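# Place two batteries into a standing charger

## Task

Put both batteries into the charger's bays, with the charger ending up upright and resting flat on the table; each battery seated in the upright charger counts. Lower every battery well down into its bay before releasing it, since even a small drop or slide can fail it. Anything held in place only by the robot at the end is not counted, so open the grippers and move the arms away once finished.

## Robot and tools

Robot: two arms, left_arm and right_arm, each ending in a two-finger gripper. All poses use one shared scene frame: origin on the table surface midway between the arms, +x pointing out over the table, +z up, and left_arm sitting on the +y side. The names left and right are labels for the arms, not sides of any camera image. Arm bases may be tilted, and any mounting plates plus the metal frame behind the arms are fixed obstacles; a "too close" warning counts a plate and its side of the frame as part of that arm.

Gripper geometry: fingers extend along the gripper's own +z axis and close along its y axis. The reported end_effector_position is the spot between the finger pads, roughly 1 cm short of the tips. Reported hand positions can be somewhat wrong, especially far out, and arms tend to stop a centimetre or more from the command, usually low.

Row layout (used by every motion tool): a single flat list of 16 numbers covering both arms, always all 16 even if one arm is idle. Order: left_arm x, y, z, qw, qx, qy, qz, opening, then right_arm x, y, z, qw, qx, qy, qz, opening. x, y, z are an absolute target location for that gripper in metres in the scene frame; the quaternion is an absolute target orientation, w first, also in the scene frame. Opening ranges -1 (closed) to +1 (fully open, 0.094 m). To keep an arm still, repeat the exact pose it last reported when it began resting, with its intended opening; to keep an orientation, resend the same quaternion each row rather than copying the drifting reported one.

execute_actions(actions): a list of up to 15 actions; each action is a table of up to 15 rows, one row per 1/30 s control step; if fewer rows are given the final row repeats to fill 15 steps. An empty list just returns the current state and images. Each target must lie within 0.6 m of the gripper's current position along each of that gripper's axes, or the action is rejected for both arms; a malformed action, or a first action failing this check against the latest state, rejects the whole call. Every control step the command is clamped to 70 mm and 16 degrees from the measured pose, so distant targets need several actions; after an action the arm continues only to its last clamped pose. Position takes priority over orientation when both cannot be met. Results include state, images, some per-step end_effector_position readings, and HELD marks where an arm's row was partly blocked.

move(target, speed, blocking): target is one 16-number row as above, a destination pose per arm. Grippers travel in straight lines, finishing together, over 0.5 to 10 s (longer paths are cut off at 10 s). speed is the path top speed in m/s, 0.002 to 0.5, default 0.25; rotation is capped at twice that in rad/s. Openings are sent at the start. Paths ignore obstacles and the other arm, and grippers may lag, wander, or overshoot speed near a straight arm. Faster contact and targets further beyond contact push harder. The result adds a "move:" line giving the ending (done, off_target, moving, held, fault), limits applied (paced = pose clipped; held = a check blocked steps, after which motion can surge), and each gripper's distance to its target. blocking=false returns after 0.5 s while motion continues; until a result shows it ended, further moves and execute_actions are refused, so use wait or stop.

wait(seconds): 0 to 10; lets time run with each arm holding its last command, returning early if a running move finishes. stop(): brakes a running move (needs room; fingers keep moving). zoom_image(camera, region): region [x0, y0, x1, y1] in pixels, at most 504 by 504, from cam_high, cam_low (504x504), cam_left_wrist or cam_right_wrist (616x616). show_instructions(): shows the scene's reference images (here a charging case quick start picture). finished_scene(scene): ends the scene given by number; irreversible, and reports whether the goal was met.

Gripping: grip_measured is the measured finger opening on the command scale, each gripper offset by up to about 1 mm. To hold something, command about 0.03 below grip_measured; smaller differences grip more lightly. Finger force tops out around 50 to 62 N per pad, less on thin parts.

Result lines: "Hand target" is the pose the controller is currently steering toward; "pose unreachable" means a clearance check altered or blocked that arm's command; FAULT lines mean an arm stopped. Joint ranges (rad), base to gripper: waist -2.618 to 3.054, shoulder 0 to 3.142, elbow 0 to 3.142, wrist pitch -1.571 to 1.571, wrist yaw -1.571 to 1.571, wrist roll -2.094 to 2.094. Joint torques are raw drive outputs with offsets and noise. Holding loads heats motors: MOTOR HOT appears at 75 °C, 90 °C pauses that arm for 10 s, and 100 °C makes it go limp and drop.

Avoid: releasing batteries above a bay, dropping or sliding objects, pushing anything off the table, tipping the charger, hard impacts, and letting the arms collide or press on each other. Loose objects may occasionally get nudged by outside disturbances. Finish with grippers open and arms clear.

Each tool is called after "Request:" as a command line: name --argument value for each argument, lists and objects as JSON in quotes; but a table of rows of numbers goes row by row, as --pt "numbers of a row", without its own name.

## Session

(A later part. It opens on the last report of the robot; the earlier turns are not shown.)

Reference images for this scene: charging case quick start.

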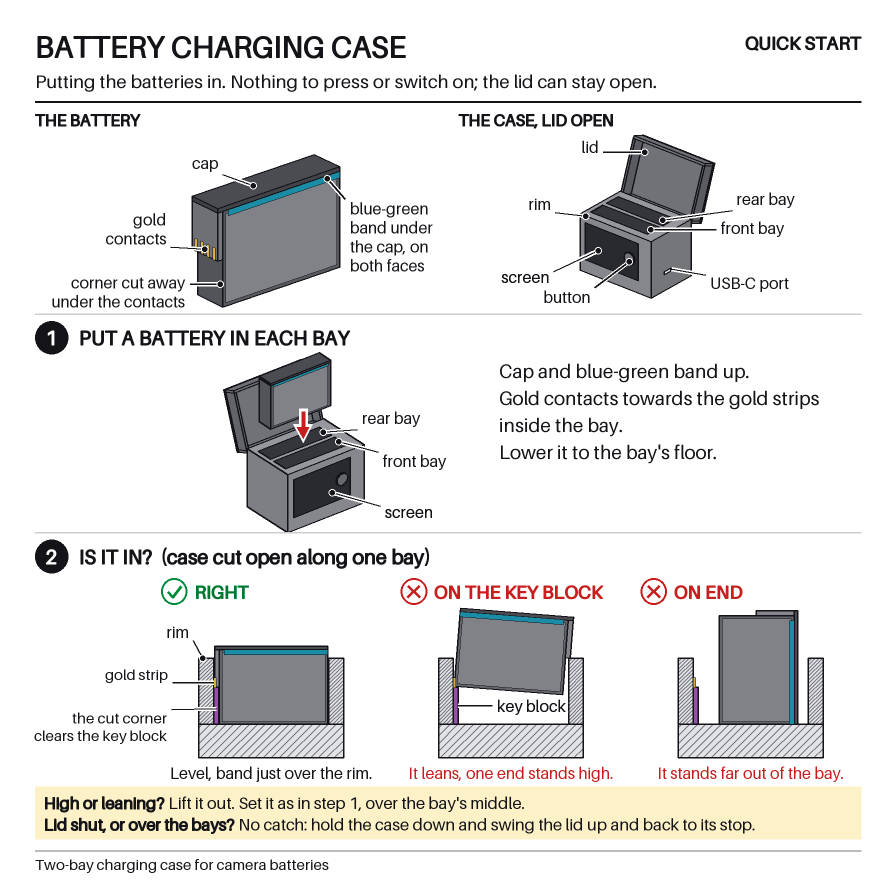

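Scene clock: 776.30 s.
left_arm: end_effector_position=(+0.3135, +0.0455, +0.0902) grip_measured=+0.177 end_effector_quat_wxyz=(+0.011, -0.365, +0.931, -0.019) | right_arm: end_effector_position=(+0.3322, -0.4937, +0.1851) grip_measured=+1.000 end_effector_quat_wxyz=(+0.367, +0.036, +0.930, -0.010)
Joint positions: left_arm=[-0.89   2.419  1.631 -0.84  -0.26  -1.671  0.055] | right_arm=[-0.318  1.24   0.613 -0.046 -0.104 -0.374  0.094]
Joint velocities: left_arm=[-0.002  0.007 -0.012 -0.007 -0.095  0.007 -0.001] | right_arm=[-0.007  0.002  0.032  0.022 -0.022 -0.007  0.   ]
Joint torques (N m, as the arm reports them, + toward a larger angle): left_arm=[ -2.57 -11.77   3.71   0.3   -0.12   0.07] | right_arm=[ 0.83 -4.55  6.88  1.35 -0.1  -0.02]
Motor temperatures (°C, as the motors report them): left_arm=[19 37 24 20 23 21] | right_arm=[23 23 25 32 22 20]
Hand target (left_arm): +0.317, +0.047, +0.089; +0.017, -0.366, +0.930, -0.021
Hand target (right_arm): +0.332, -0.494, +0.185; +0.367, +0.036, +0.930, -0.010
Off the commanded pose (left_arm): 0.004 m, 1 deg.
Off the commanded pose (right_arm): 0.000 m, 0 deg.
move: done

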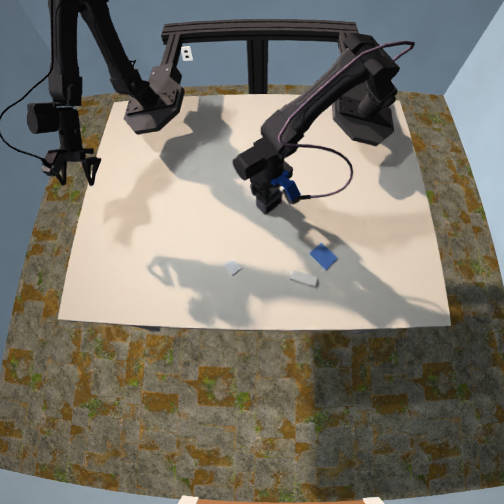

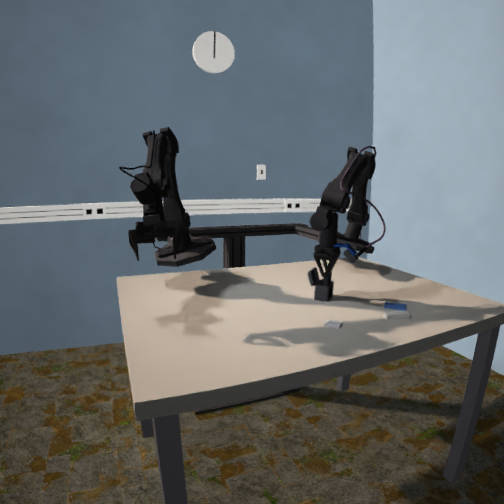

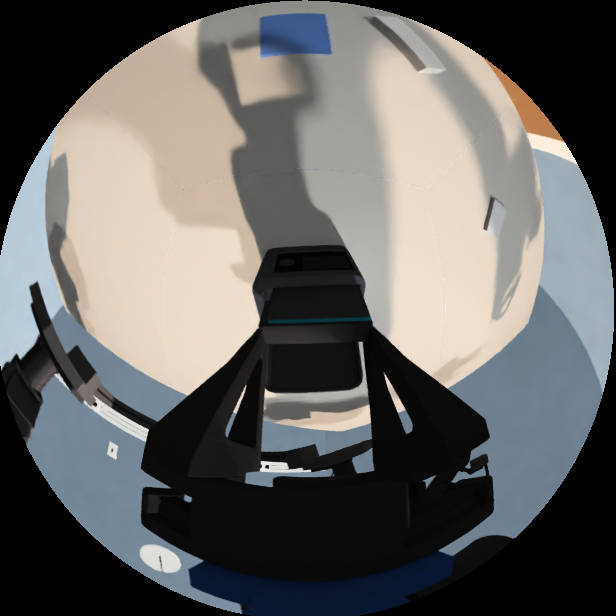

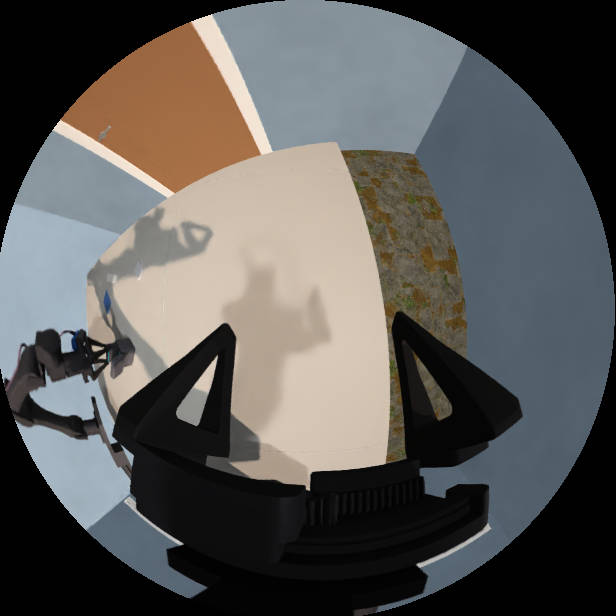

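Request:
move --target '[0.3205,0.0425,0.074,0.017,-0.366,0.930,-0.021,0.14,0.3322,-0.4937,0.1851,0.367,0.036,0.930,-0.010,1]' --speed 0.015

Request:
zoom_image --camera "cam_left_wrist" --region '[214,200,414,380]'

Request:
zoom_image --camera "cam_low" --region '[285,230,365,310]'

Scene clock: 782.53 s.
left_arm: end_effector_position=(+0.3122, +0.0463, +0.0817) grip_measured=+0.177 end_effector_quat_wxyz=(+0.009, -0.363, +0.932, -0.013) | right_arm: end_effector_position=(+0.3322, -0.4937, +0.1851) grip_measured=+1.000 end_effector_quat_wxyz=(+0.367, +0.036, +0.930, -0.010)
Joint positions: left_arm=[-0.887  2.439  1.631 -0.832 -0.26  -1.665  0.055] | right_arm=[-0.318  1.24   0.613 -0.046 -0.104 -0.374  0.094]
Joint velocities: left_arm=[-0.012  0.002  0.007 -0.125  0.007 -0.051  0.   ] | right_arm=[-0.007 -0.007  0.007  0.022 -0.022 -0.022  0.   ]
Joint torques (N m, as the arm reports them, + toward a larger angle): left_arm=[-2.23 -9.49  4.64  0.48 -0.13  0.08] | right_arm=[ 0.9  -4.58  6.77  1.34 -0.12 -0.02]
Motor temperatures (°C, as the motors report them): left_arm=[19 37 24 20 23 21] | right_arm=[23 23 25 32 22 20]
Hand target (left_arm): +0.320, +0.043, +0.074; +0.017, -0.366, +0.930, -0.021
Hand target (right_arm): +0.332, -0.494, +0.185; +0.367, +0.036, +0.930, -0.010
Off the commanded pose (left_arm): 0.012 m, 1 deg.
Off the commanded pose (right_arm): 0.000 m, 0 deg.
move: off_target (left_arm)

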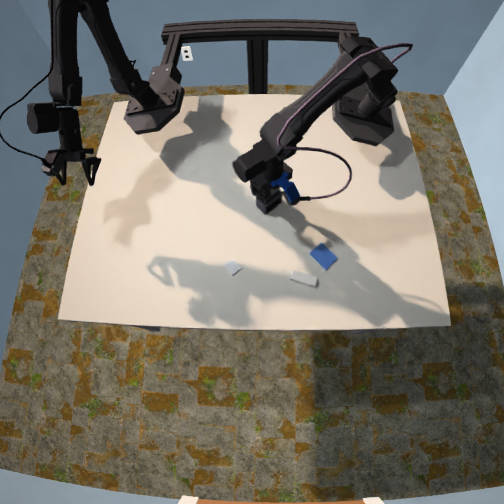

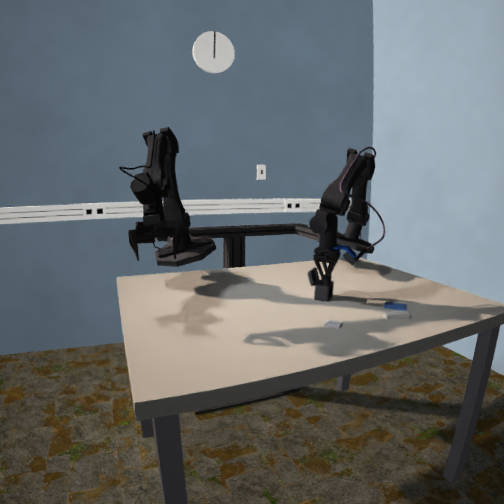

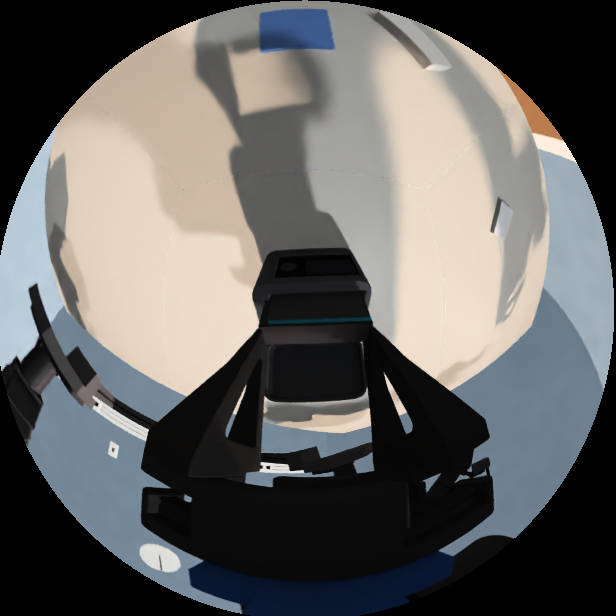

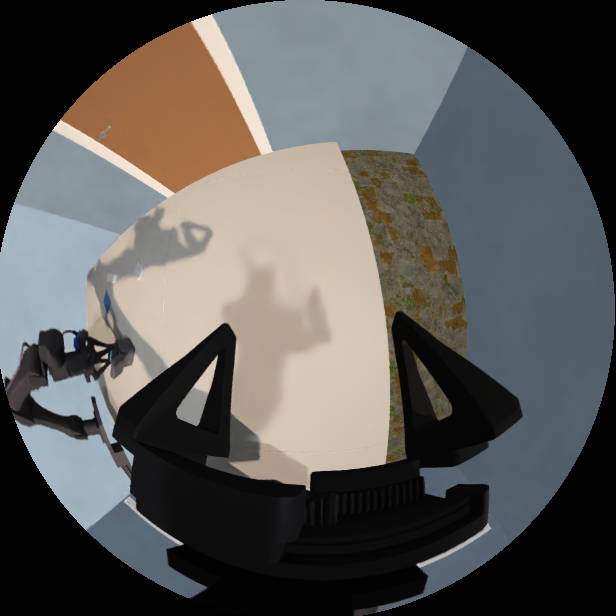

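Region (214, 200, 414, 380) of cam_left_wrist's 616x616 image, scaled by 2.520, with more detail than that image has; it fills the top 454 rows of this view, and the rest is white.

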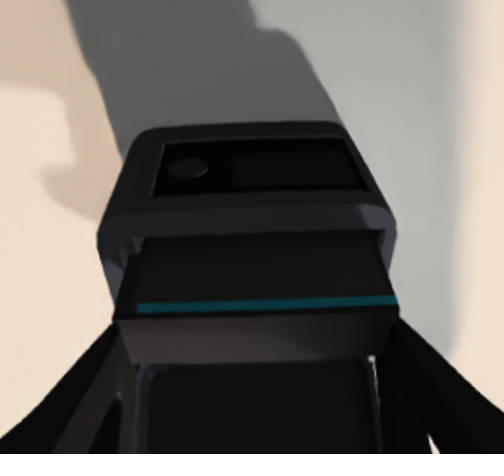

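Region (285, 230, 365, 310) of cam_low's 504x504 image, scaled by 6.300, with more detail than that image has.

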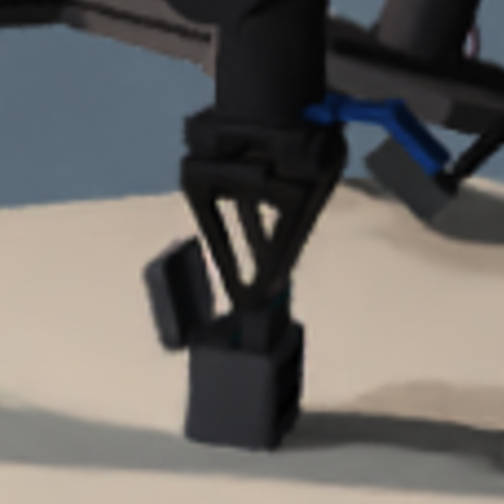

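Request:
move --target '[0.322,0.0408,0.098,0.017,-0.366,0.930,-0.021,0.14,0.3322,-0.4937,0.1851,0.367,0.036,0.930,-0.010,1]' --speed 0.03

Request:
move --target '[0.322,0.0408,0.073,0.017,-0.366,0.930,-0.021,0.14,0.3322,-0.4937,0.1851,0.367,0.036,0.930,-0.010,1]' --speed 0.02

Request:
zoom_image --camera "cam_left_wrist" --region '[214,200,414,380]'

Scene clock: 787.60 s.
left_arm: end_effector_position=(+0.3144, +0.0455, +0.0867) grip_measured=+0.177 end_effector_quat_wxyz=(+0.009, -0.363, +0.932, -0.012) | right_arm: end_effector_position=(+0.3322, -0.4937, +0.1851) grip_measured=+1.000 end_effector_quat_wxyz=(+0.367, +0.036, +0.930, -0.010)
Joint positions: left_arm=[-0.887  2.439  1.654 -0.857 -0.26  -1.665  0.055] | right_arm=[-0.318  1.24   0.613 -0.046 -0.104 -0.374  0.094]
Joint velocities: left_arm=[-0.007 -0.012 -0.007  0.007  0.037 -0.022 -0.001] | right_arm=[-0.002 -0.002  0.022 -0.007 -0.051 -0.066  0.   ]
Joint torques (N m, as the arm reports them, + toward a larger angle): left_arm=[ -3.11 -12.32   6.11   0.03  -0.11  -0.04] | right_arm=[ 0.9  -4.47  6.84  1.34 -0.12 -0.04]
Motor temperatures (°C, as the motors report them): left_arm=[19 37 24 20 23 21] | right_arm=[23 23 25 32 22 20]
Hand target (left_arm): +0.322, +0.041, +0.098; +0.017, -0.366, +0.930, -0.021
Hand target (right_arm): +0.332, -0.494, +0.185; +0.367, +0.036, +0.930, -0.010
Off the commanded pose (left_arm): 0.014 m, 1 deg.
Off the commanded pose (right_arm): 0.000 m, 0 deg.
move: off_target (left_arm)

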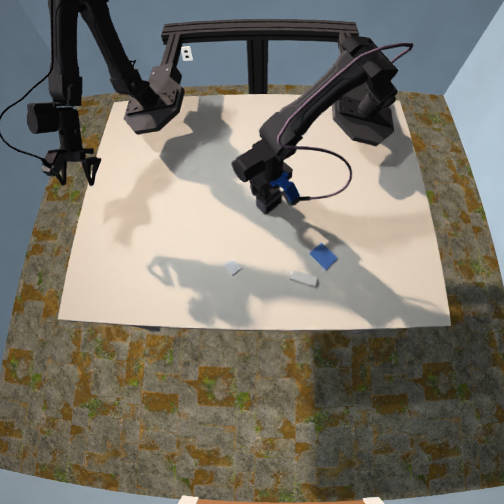

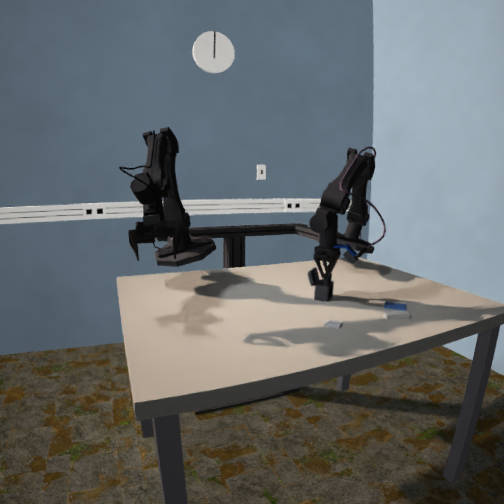

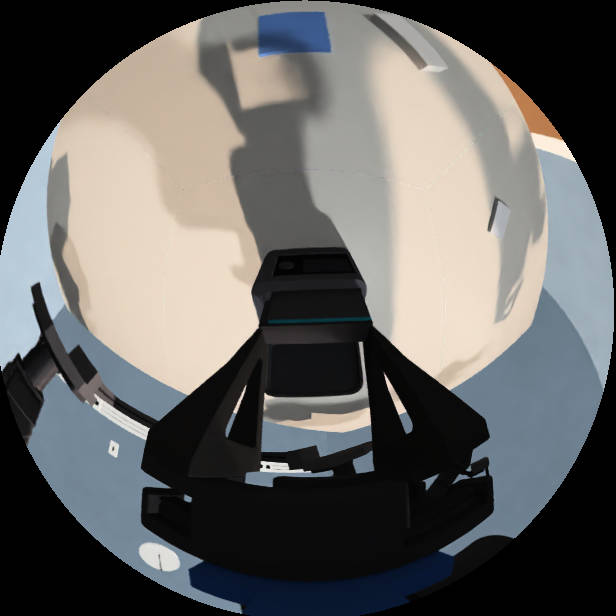

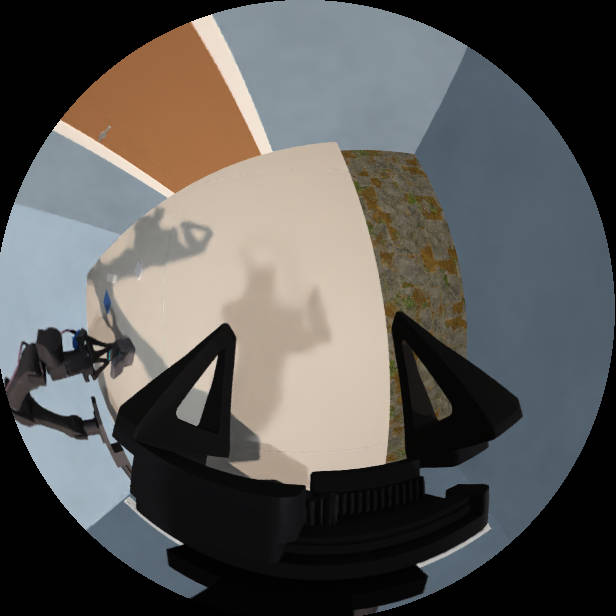

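Scene clock: 788.67 s.
left_arm: end_effector_position=(+0.3143, +0.0447, +0.0716) grip_measured=+0.177 end_effector_quat_wxyz=(+0.007, -0.364, +0.931, -0.008) | right_arm: end_effector_position=(+0.3322, -0.4937, +0.1851) grip_measured=+1.000 end_effector_quat_wxyz=(+0.367, +0.036, +0.930, -0.010)
Joint positions: left_arm=[-0.879  2.475  1.654 -0.829 -0.259 -1.661  0.055] | right_arm=[-0.318  1.24   0.613 -0.046 -0.104 -0.374  0.094]
Joint velocities: left_arm=[-0.022 -0.012 -0.007 -0.007 -0.037  0.007 -0.001] | right_arm=[ 0.007  0.002 -0.002  0.125 -0.022  0.022  0.   ]
Joint torques (N m, as the arm reports them, + toward a larger angle): left_arm=[ -2.81 -12.03   4.1    0.42  -0.14   0.08] | right_arm=[ 0.82 -4.55  6.78  1.36 -0.12 -0.03]
Motor temperatures (°C, as the motors report them): left_arm=[19 37 24 20 23 21] | right_arm=[23 23 25 32 22 20]
Hand target (left_arm): +0.322, +0.041, +0.073; +0.017, -0.366, +0.930, -0.021
Hand target (right_arm): +0.332, -0.494, +0.185; +0.367, +0.036, +0.930, -0.010
Off the commanded pose (left_arm): 0.009 m, 2 deg.
Off the commanded pose (right_arm): 0.000 m, 0 deg.
move: done

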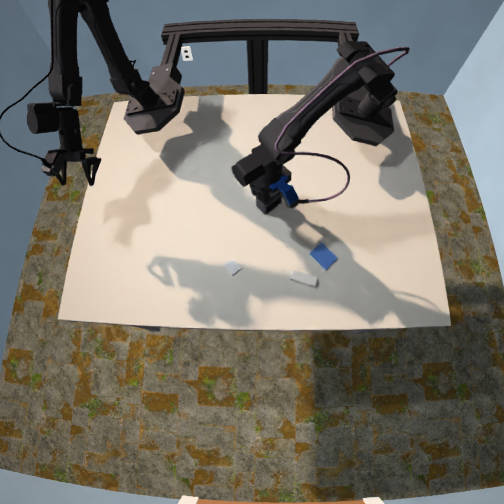

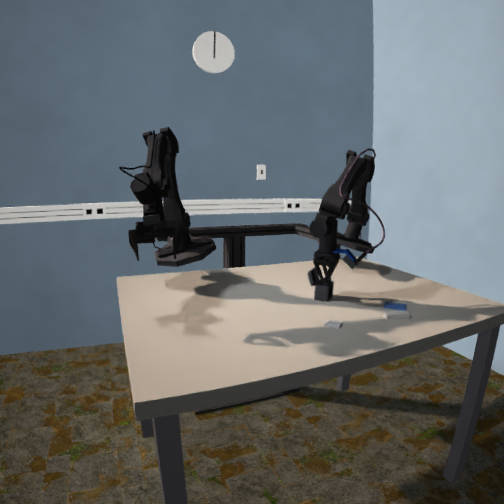

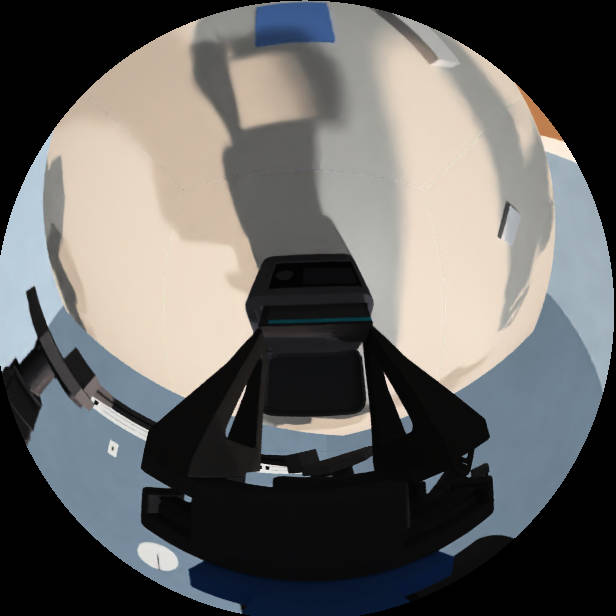

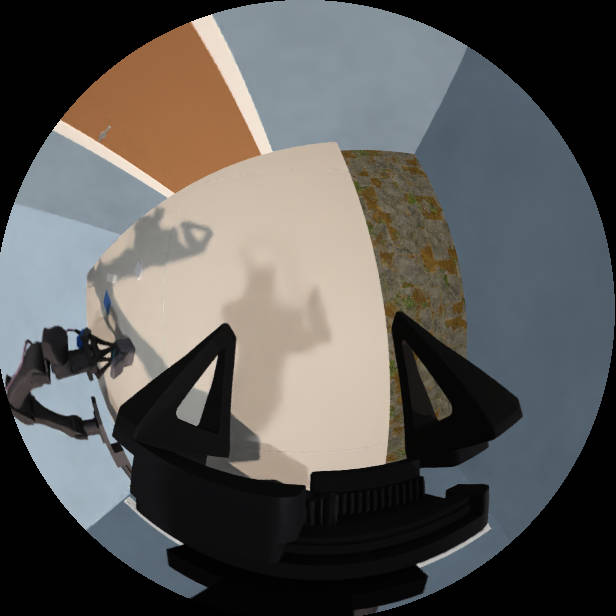

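Region (214, 200, 414, 380) of cam_left_wrist's 616x616 image, scaled by 2.520, with more detail than that image has; it fills the top 454 rows of this view, and the rest is white.

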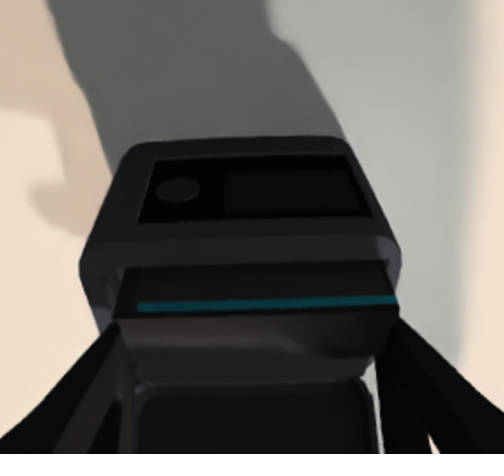

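Past the catch. Seat it.

Request:
move --target '[0.319,0.0428,0.060,0.017,-0.366,0.930,-0.021,0.14,0.3322,-0.4937,0.1851,0.367,0.036,0.930,-0.010,1]' --speed 0.015

Request:
zoom_image --camera "cam_left_wrist" --region '[214,200,414,380]'

Request:
zoom_image --camera "cam_low" --region '[285,230,365,310]'

Scene clock: 792.97 s.
left_arm: end_effector_position=(+0.3140, +0.0447, +0.0634) grip_measured=+0.177 end_effector_quat_wxyz=(+0.009, -0.364, +0.931, -0.011) | right_arm: end_effector_position=(+0.3322, -0.4937, +0.1851) grip_measured=+1.000 end_effector_quat_wxyz=(+0.367, +0.036, +0.930, -0.010)
Joint positions: left_arm=[-0.875  2.483  1.633 -0.791 -0.262 -1.658  0.055] | right_arm=[-0.318  1.24   0.613 -0.046 -0.104 -0.374  0.094]
Joint velocities: left_arm=[ 0.017  0.002  0.007  0.081  0.037 -0.007 -0.001] | right_arm=[-0.002  0.002  0.002  0.007 -0.037 -0.037  0.   ]
Joint torques (N m, as the arm reports them, + toward a larger angle): left_arm=[ -2.68 -11.65   3.29   0.5   -0.09   0.1 ] | right_arm=[ 0.87 -4.73  6.71  1.35 -0.12  0.  ]
Motor temperatures (°C, as the motors report them): left_arm=[19 37 24 20 23 21] | right_arm=[23 23 25 32 22 20]
Hand target (left_arm): +0.319, +0.043, +0.060; +0.017, -0.366, +0.930, -0.021
Hand target (right_arm): +0.332, -0.494, +0.185; +0.367, +0.036, +0.930, -0.010
Off the commanded pose (left_arm): 0.006 m, 1 deg.
Off the commanded pose (right_arm): 0.000 m, 0 deg.
move: done

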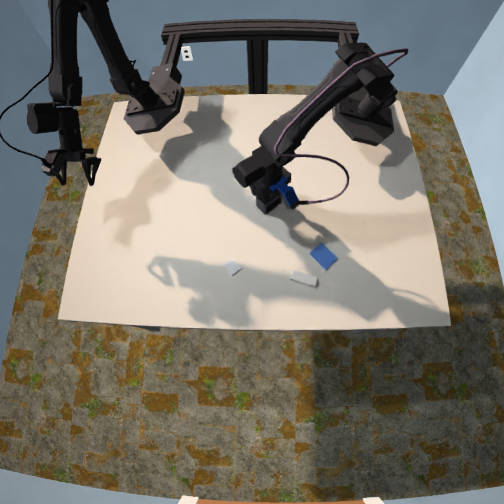

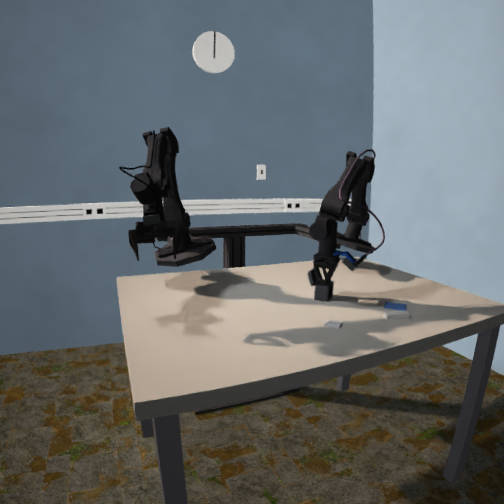

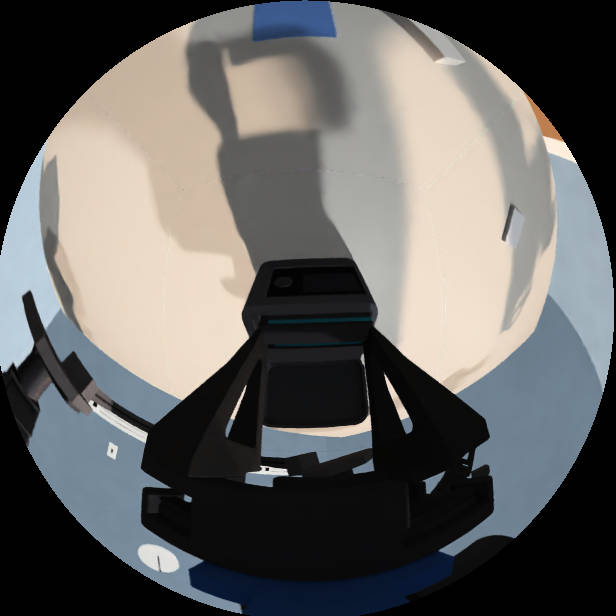

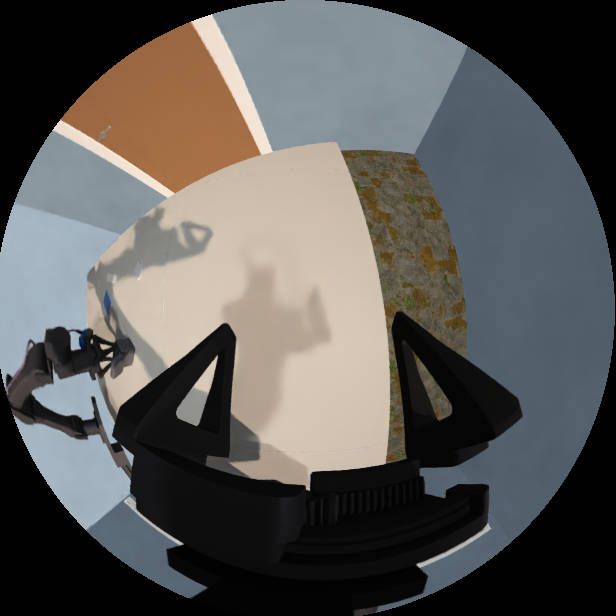

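Region (214, 200, 414, 380) of cam_left_wrist's 616x616 image, scaled by 2.520, with more detail than that image has; it fills the top 454 rows of this view, and the rest is white.

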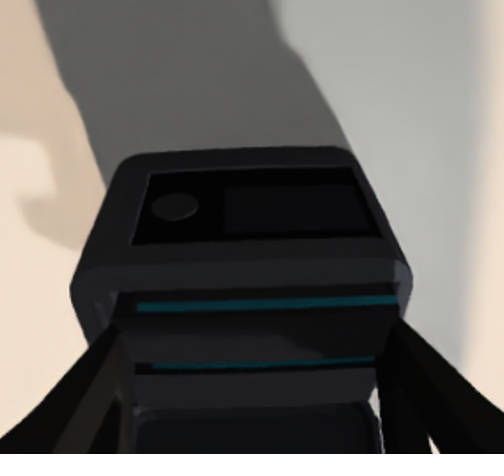

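Region (285, 230, 365, 310) of cam_low's 504x504 image, scaled by 6.300, with more detail than that image has.

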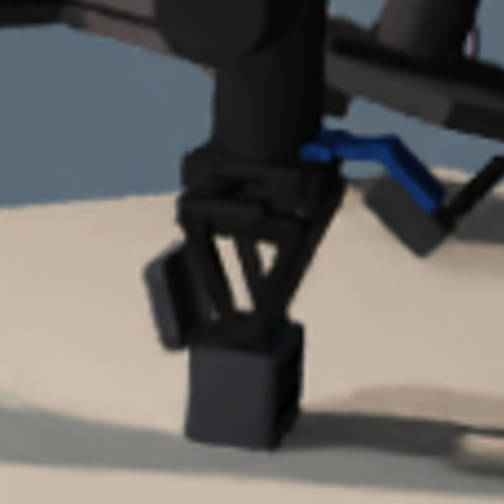

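Request:
execute_actions --actions '[[[0.317,0.0445,0.065,0.017,-0.366,0.930,-0.021,0.14,0.3322,-0.4937,0.1851,0.367,0.036,0.930,-0.010,1]],[[0.317,0.0445,0.065,0.017,-0.366,0.930,-0.021,0.17,0.3322,-0.4937,0.1851,0.367,0.036,0.930,-0.010,1],[0.317,0.0445,0.065,0.017,-0.366,0.930,-0.021,0.17,0.3322,-0.4937,0.1851,0.367,0.036,0.930,-0.010,1],[0.317,0.0445,0.065,0.017,-0.366,0.930,-0.021,0.18,0.3322,-0.4937,0.1851,0.367,0.036,0.930,-0.010,1],[0.317,0.0445,0.065,0.017,-0.366,0.930,-0.021,0.18,0.3322,-0.4937,0.1851,0.367,0.036,0.930,-0.010,1],[0.317,0.0445,0.065,0.017,-0.366,0.930,-0.021,0.19,0.3322,-0.4937,0.1851,0.367,0.036,0.930,-0.010,1],[0.317,0.0445,0.065,0.017,-0.366,0.930,-0.021,0.20,0.3322,-0.4937,0.1851,0.367,0.036,0.930,-0.010,1],[0.317,0.0445,0.065,0.017,-0.366,0.930,-0.021,0.21,0.3322,-0.4937,0.1851,0.367,0.036,0.930,-0.010,1],[0.317,0.0445,0.065,0.017,-0.366,0.930,-0.021,0.22,0.3322,-0.4937,0.1851,0.367,0.036,0.930,-0.010,1],[0.317,0.0445,0.065,0.017,-0.366,0.930,-0.021,0.24,0.3322,-0.4937,0.1851,0.367,0.036,0.930,-0.010,1],[0.317,0.0445,0.065,0.017,-0.366,0.930,-0.021,0.26,0.3322,-0.4937,0.1851,0.367,0.036,0.930,-0.010,1],[0.317,0.0445,0.065,0.017,-0.366,0.930,-0.021,0.29,0.3322,-0.4937,0.1851,0.367,0.036,0.930,-0.010,1],[0.317,0.0445,0.065,0.017,-0.366,0.930,-0.021,0.32,0.3322,-0.4937,0.1851,0.367,0.036,0.930,-0.010,1],[0.317,0.0445,0.065,0.017,-0.366,0.930,-0.021,0.36,0.3322,-0.4937,0.1851,0.367,0.036,0.930,-0.010,1],[0.317,0.0445,0.065,0.017,-0.366,0.930,-0.021,0.40,0.3322,-0.4937,0.1851,0.367,0.036,0.930,-0.010,1],[0.317,0.0445,0.065,0.017,-0.366,0.930,-0.021,0.42,0.3322,-0.4937,0.1851,0.367,0.036,0.930,-0.010,1]]]'

Request:
move --target '[0.317,0.0445,0.18,0.017,-0.366,0.930,-0.021,0.42,0.3322,-0.4937,0.1851,0.367,0.036,0.930,-0.010,1]' --speed 0.08

Request:
zoom_image --camera "cam_left_wrist" --region '[244,200,384,320]'

Request:
zoom_image --camera "cam_low" --region '[285,230,365,310]'

Scene clock: 805.03 s.
left_arm: end_effector_position=(+0.3143, +0.0436, +0.0616) grip_measured=+0.408 end_effector_quat_wxyz=(+0.010, -0.365, +0.931, -0.015) | right_arm: end_effector_position=(+0.3322, -0.4937, +0.1851) grip_measured=+1.000 end_effector_quat_wxyz=(+0.367, +0.036, +0.930, -0.010)
Joint positions: left_arm=[-0.875  2.483  1.625 -0.775 -0.262 -1.658  0.066] | right_arm=[-0.318  1.24   0.613 -0.046 -0.104 -0.374  0.094]
Joint velocities: left_arm=[-0.012 -0.032 -0.007  0.051 -0.022 -0.007  0.021] | right_arm=[-0.002  0.002  0.002 -0.022 -0.066 -0.022  0.   ]
Joint torques (N m, as the arm reports them, + toward a larger angle): left_arm=[ -3.12 -13.1    3.13   0.24  -0.08   0.05] | right_arm=[ 0.82 -4.61  6.93  1.38 -0.14 -0.01]
Motor temperatures (°C, as the motors report them): left_arm=[19 37 23 20 23 21] | right_arm=[23 23 25 32 22 20]
Hand target (left_arm): +0.317, +0.044, +0.065; +0.017, -0.366, +0.930, -0.021
Hand target (right_arm): +0.332, -0.494, +0.185; +0.367, +0.036, +0.930, -0.010
Off the commanded pose (left_arm): 0.004 m, 1 deg.
Off the commanded pose (right_arm): 0.000 m, 0 deg.
Step readings (end_effector_position; steps 1 to 15: 1st action; 16 to 30: 2nd action):
0: left_arm (+0.3140, +0.0447, +0.0634) | right_arm (+0.3322, -0.4937, +0.1851)
1: left_arm (+0.3137, +0.0449, +0.0630) | right_arm (+0.3322, -0.4937, +0.1851)
2: left_arm (+0.3137, +0.0449, +0.0629) | right_arm (+0.3322, -0.4937, +0.1851)
4: left_arm (+0.3137, +0.0449, +0.0629) | right_arm (+0.3322, -0.4937, +0.1851)
8: left_arm (+0.3137, +0.0449, +0.0629) | right_arm (+0.3322, -0.4937, +0.1851)
15: left_arm (+0.3137, +0.0449, +0.0629) | right_arm (+0.3322, -0.4937, +0.1851)
16: left_arm (+0.3138, +0.0448, +0.0629) | right_arm (+0.3322, -0.4937, +0.1851)
17: left_arm (+0.3138, +0.0448, +0.0629) | right_arm (+0.3322, -0.4937, +0.1851)
19: left_arm (+0.3138, +0.0448, +0.0629) | right_arm (+0.3322, -0.4937, +0.1851)
23: left_arm (+0.3138, +0.0448, +0.0629) | right_arm (+0.3322, -0.4937, +0.1851)
30: end_effector_position above

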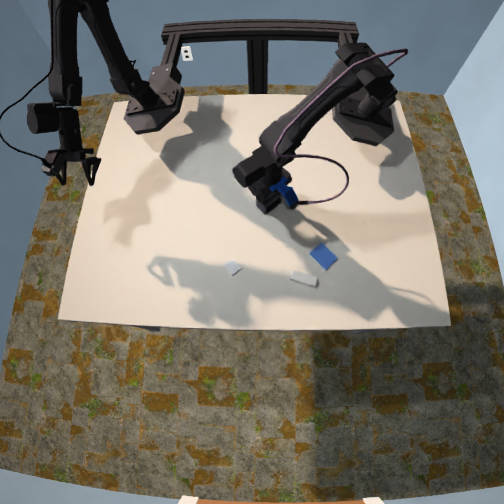

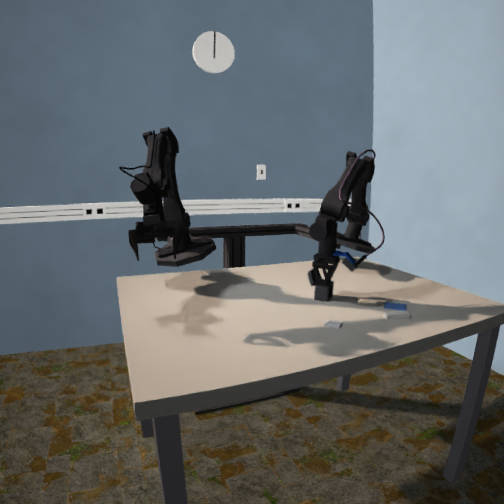

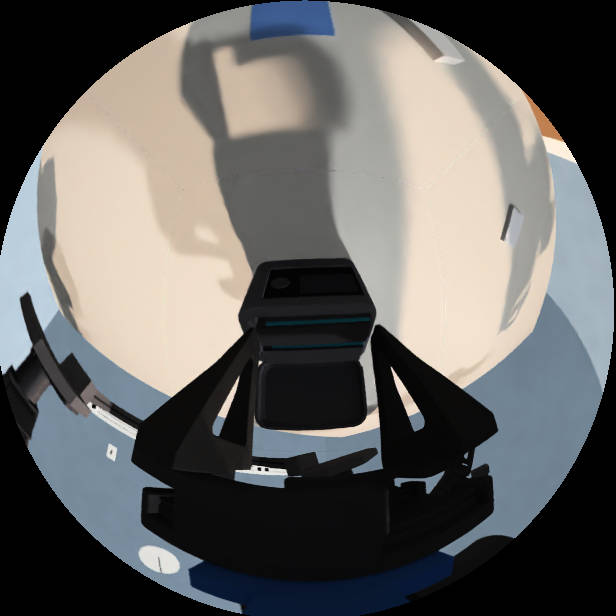

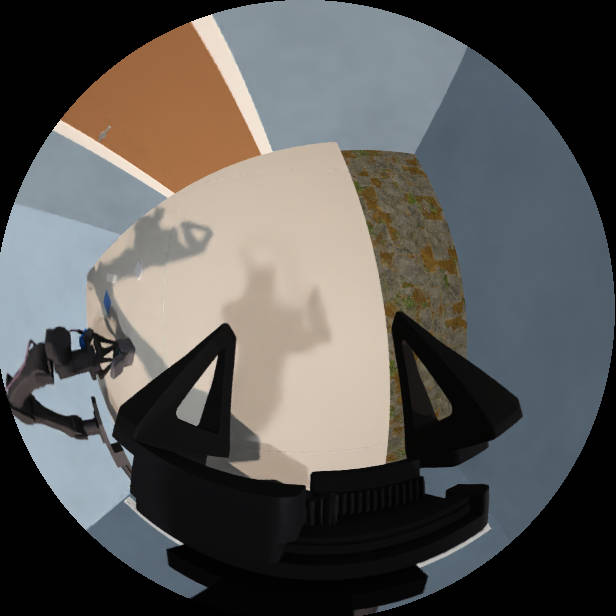

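Scene clock: 807.07 s.
left_arm: end_effector_position=(+0.3150, +0.0507, +0.1615) grip_measured=+0.418 end_effector_quat_wxyz=(+0.009, -0.368, +0.930, -0.004) | right_arm: end_effector_position=(+0.3322, -0.4937, +0.1851) grip_measured=+1.000 end_effector_quat_wxyz=(+0.367, +0.036, +0.930, -0.010)
Joint positions: left_arm=[-0.922  2.348  1.803 -1.124 -0.261 -1.717  0.067] | right_arm=[-0.318  1.24   0.613 -0.046 -0.104 -0.374  0.094]
Joint velocities: left_arm=[-0.002 -0.007 -0.002  0.051  0.037 -0.037  0.   ] | right_arm=[-0.017  0.012  0.012 -0.007 -0.022  0.007  0.   ]
Joint torques (N m, as the arm reports them, + toward a larger angle): left_arm=[ -4.38 -13.32   6.08   0.05  -0.07  -0.03] | right_arm=[ 0.8  -4.69  6.68  1.33 -0.11  0.01]
Motor temperatures (°C, as the motors report them): left_arm=[19 37 24 20 23 21] | right_arm=[23 23 25 32 22 20]
Hand target (left_arm): +0.317, +0.044, +0.180; +0.017, -0.366, +0.930, -0.021
Hand target (right_arm): +0.332, -0.494, +0.185; +0.367, +0.036, +0.930, -0.010
Off the commanded pose (left_arm): 0.020 m, 2 deg.
Off the commanded pose (right_arm): 0.000 m, 0 deg.
move: off_target (left_arm)

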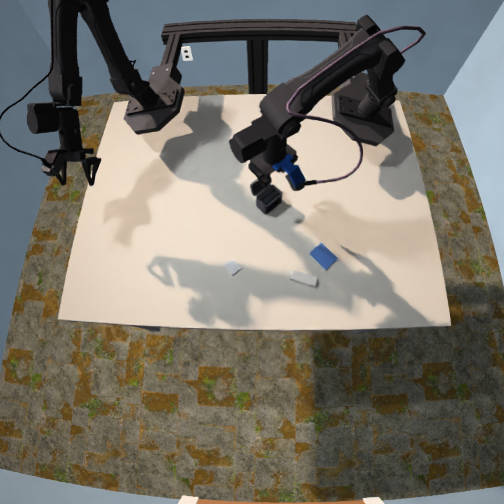

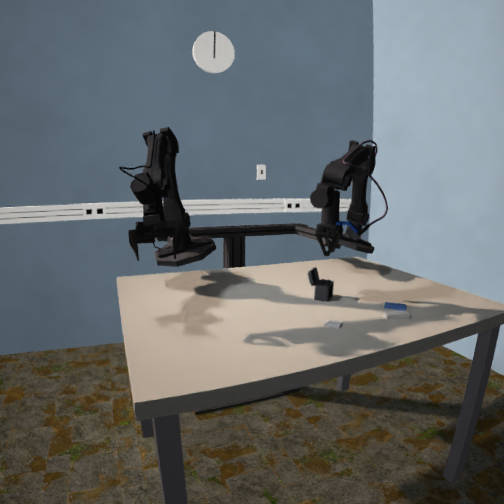

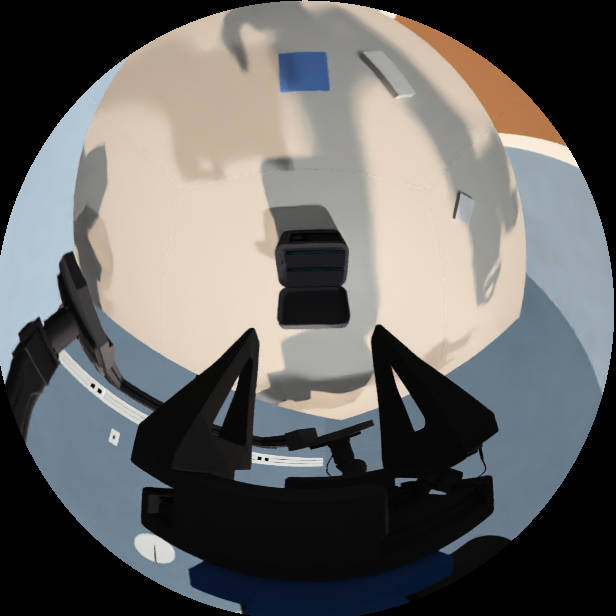

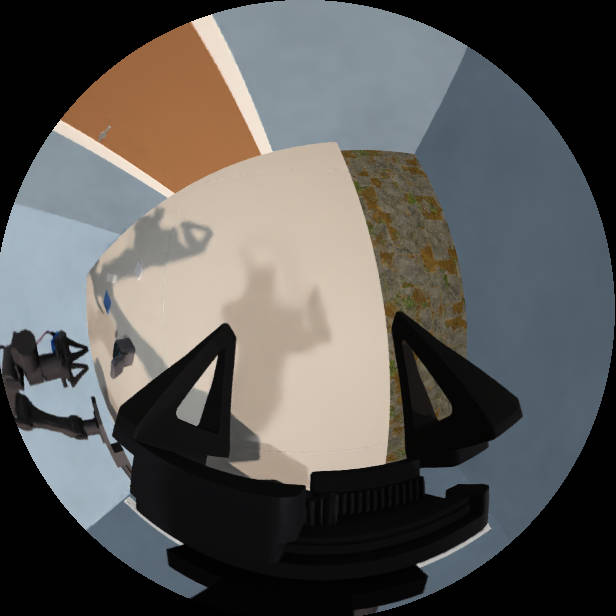

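Region (244, 200, 384, 320) of cam_left_wrist's 616x616 image, scaled by 3.600, with more detail than that image has; it fills the top 432 rows of this view, and the rest is white.

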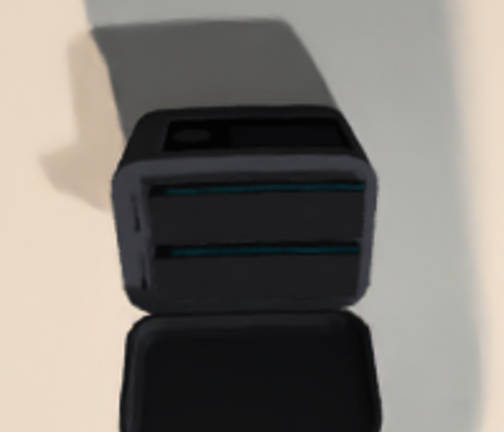

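Region (285, 230, 365, 310) of cam_low's 504x504 image, scaled by 6.300, with more detail than that image has.

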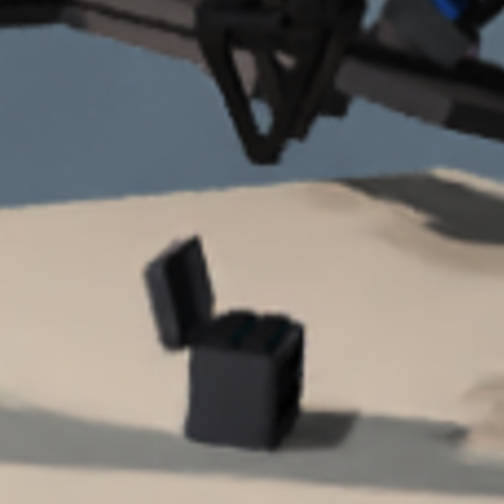

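Both are seated level. Retreating.

Request:
move --target '[0.28,0.30,0.20,0.2,0,0.98,0,0.6,0.3322,-0.4937,0.1851,0.367,0.036,0.930,-0.010,1]' --speed 0.2

Request:
zoom_image --camera "cam_high" --region '[230,155,310,235]'

Scene clock: 812.23 s.
left_arm: end_effector_position=(+0.2811, +0.3001, +0.2016) grip_measured=+0.598 end_effector_quat_wxyz=(+0.190, +0.005, +0.982, +0.003) | right_arm: end_effector_position=(+0.3322, -0.4937, +0.1851) grip_measured=+1.000 end_effector_quat_wxyz=(+0.367, +0.036, +0.930, -0.010)
Joint positions: left_arm=[-0.646  1.222  0.707 -0.761 -0.495 -0.547  0.075] | right_arm=[-0.318  1.24   0.613 -0.046 -0.104 -0.374  0.094]
Joint velocities: left_arm=[-0.017 -0.017 -0.007 -0.081  0.007 -0.037 -0.001] | right_arm=[-0.017 -0.012  0.012 -0.037  0.022  0.037  0.   ]
Joint torques (N m, as the arm reports them, + toward a larger angle): left_arm=[-0.38 -4.45  4.27  0.74 -0.1   0.05] | right_arm=[ 0.9  -4.77  6.84  1.37 -0.11 -0.02]
Motor temperatures (°C, as the motors report them): left_arm=[19 37 24 20 23 21] | right_arm=[23 23 25 32 22 20]
Hand target (left_arm): +0.284, +0.301, +0.204; +0.200, -0.000, +0.980, -0.003
Hand target (right_arm): +0.332, -0.494, +0.185; +0.367, +0.036, +0.930, -0.010
Off the commanded pose (left_arm): 0.002 m, 1 deg.
Off the commanded pose (right_arm): 0.000 m, 0 deg.
move: done

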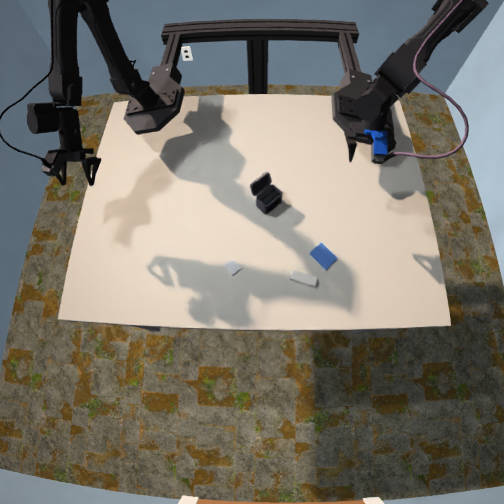

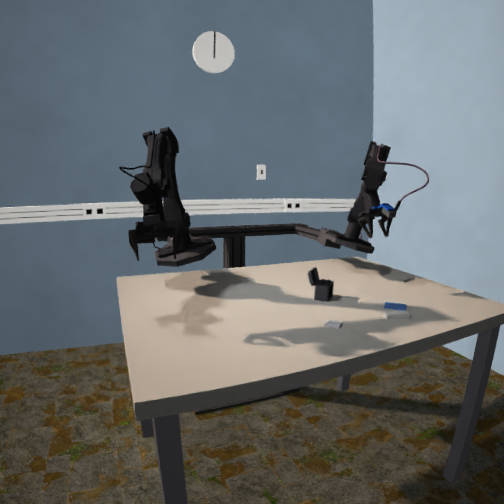

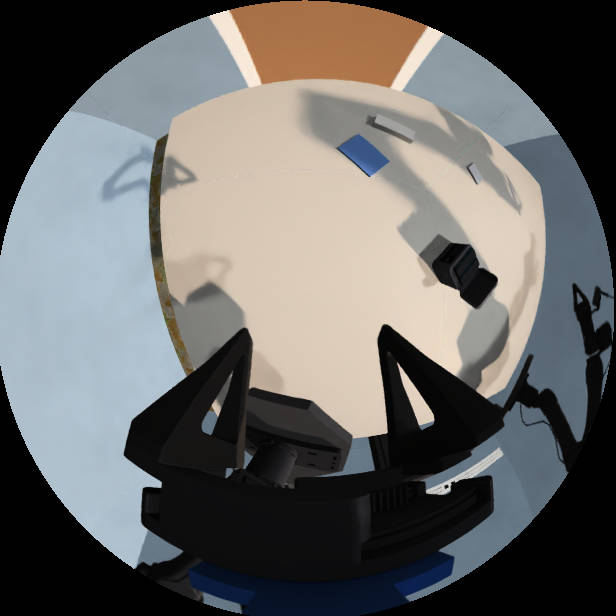

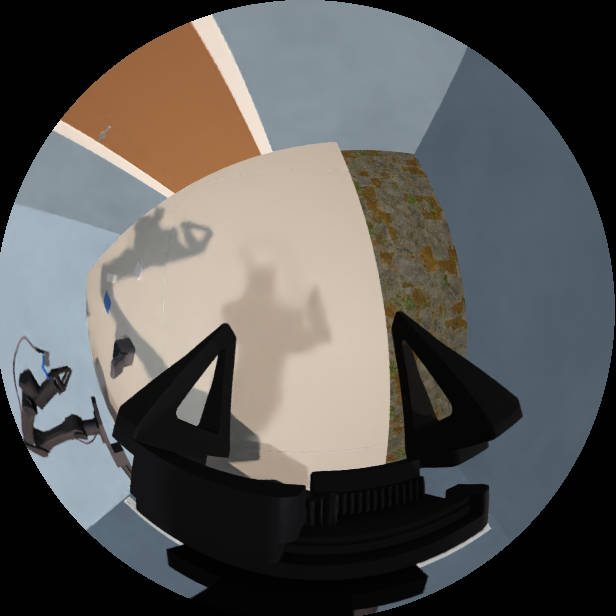

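Region (230, 155, 310, 235) of cam_high's 504x504 image, scaled by 6.300, with more detail than that image has.

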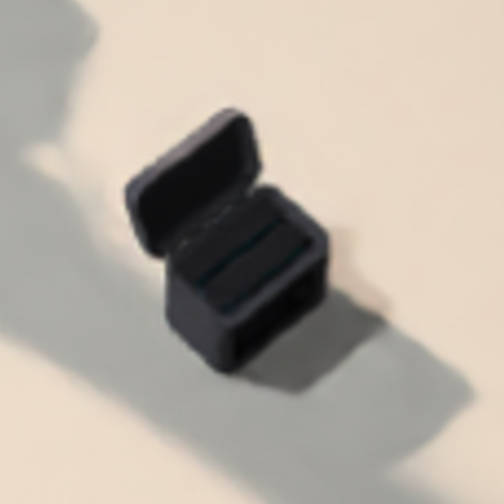

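Request:
finished_scene --scene 2

The scene is finished: the task was done.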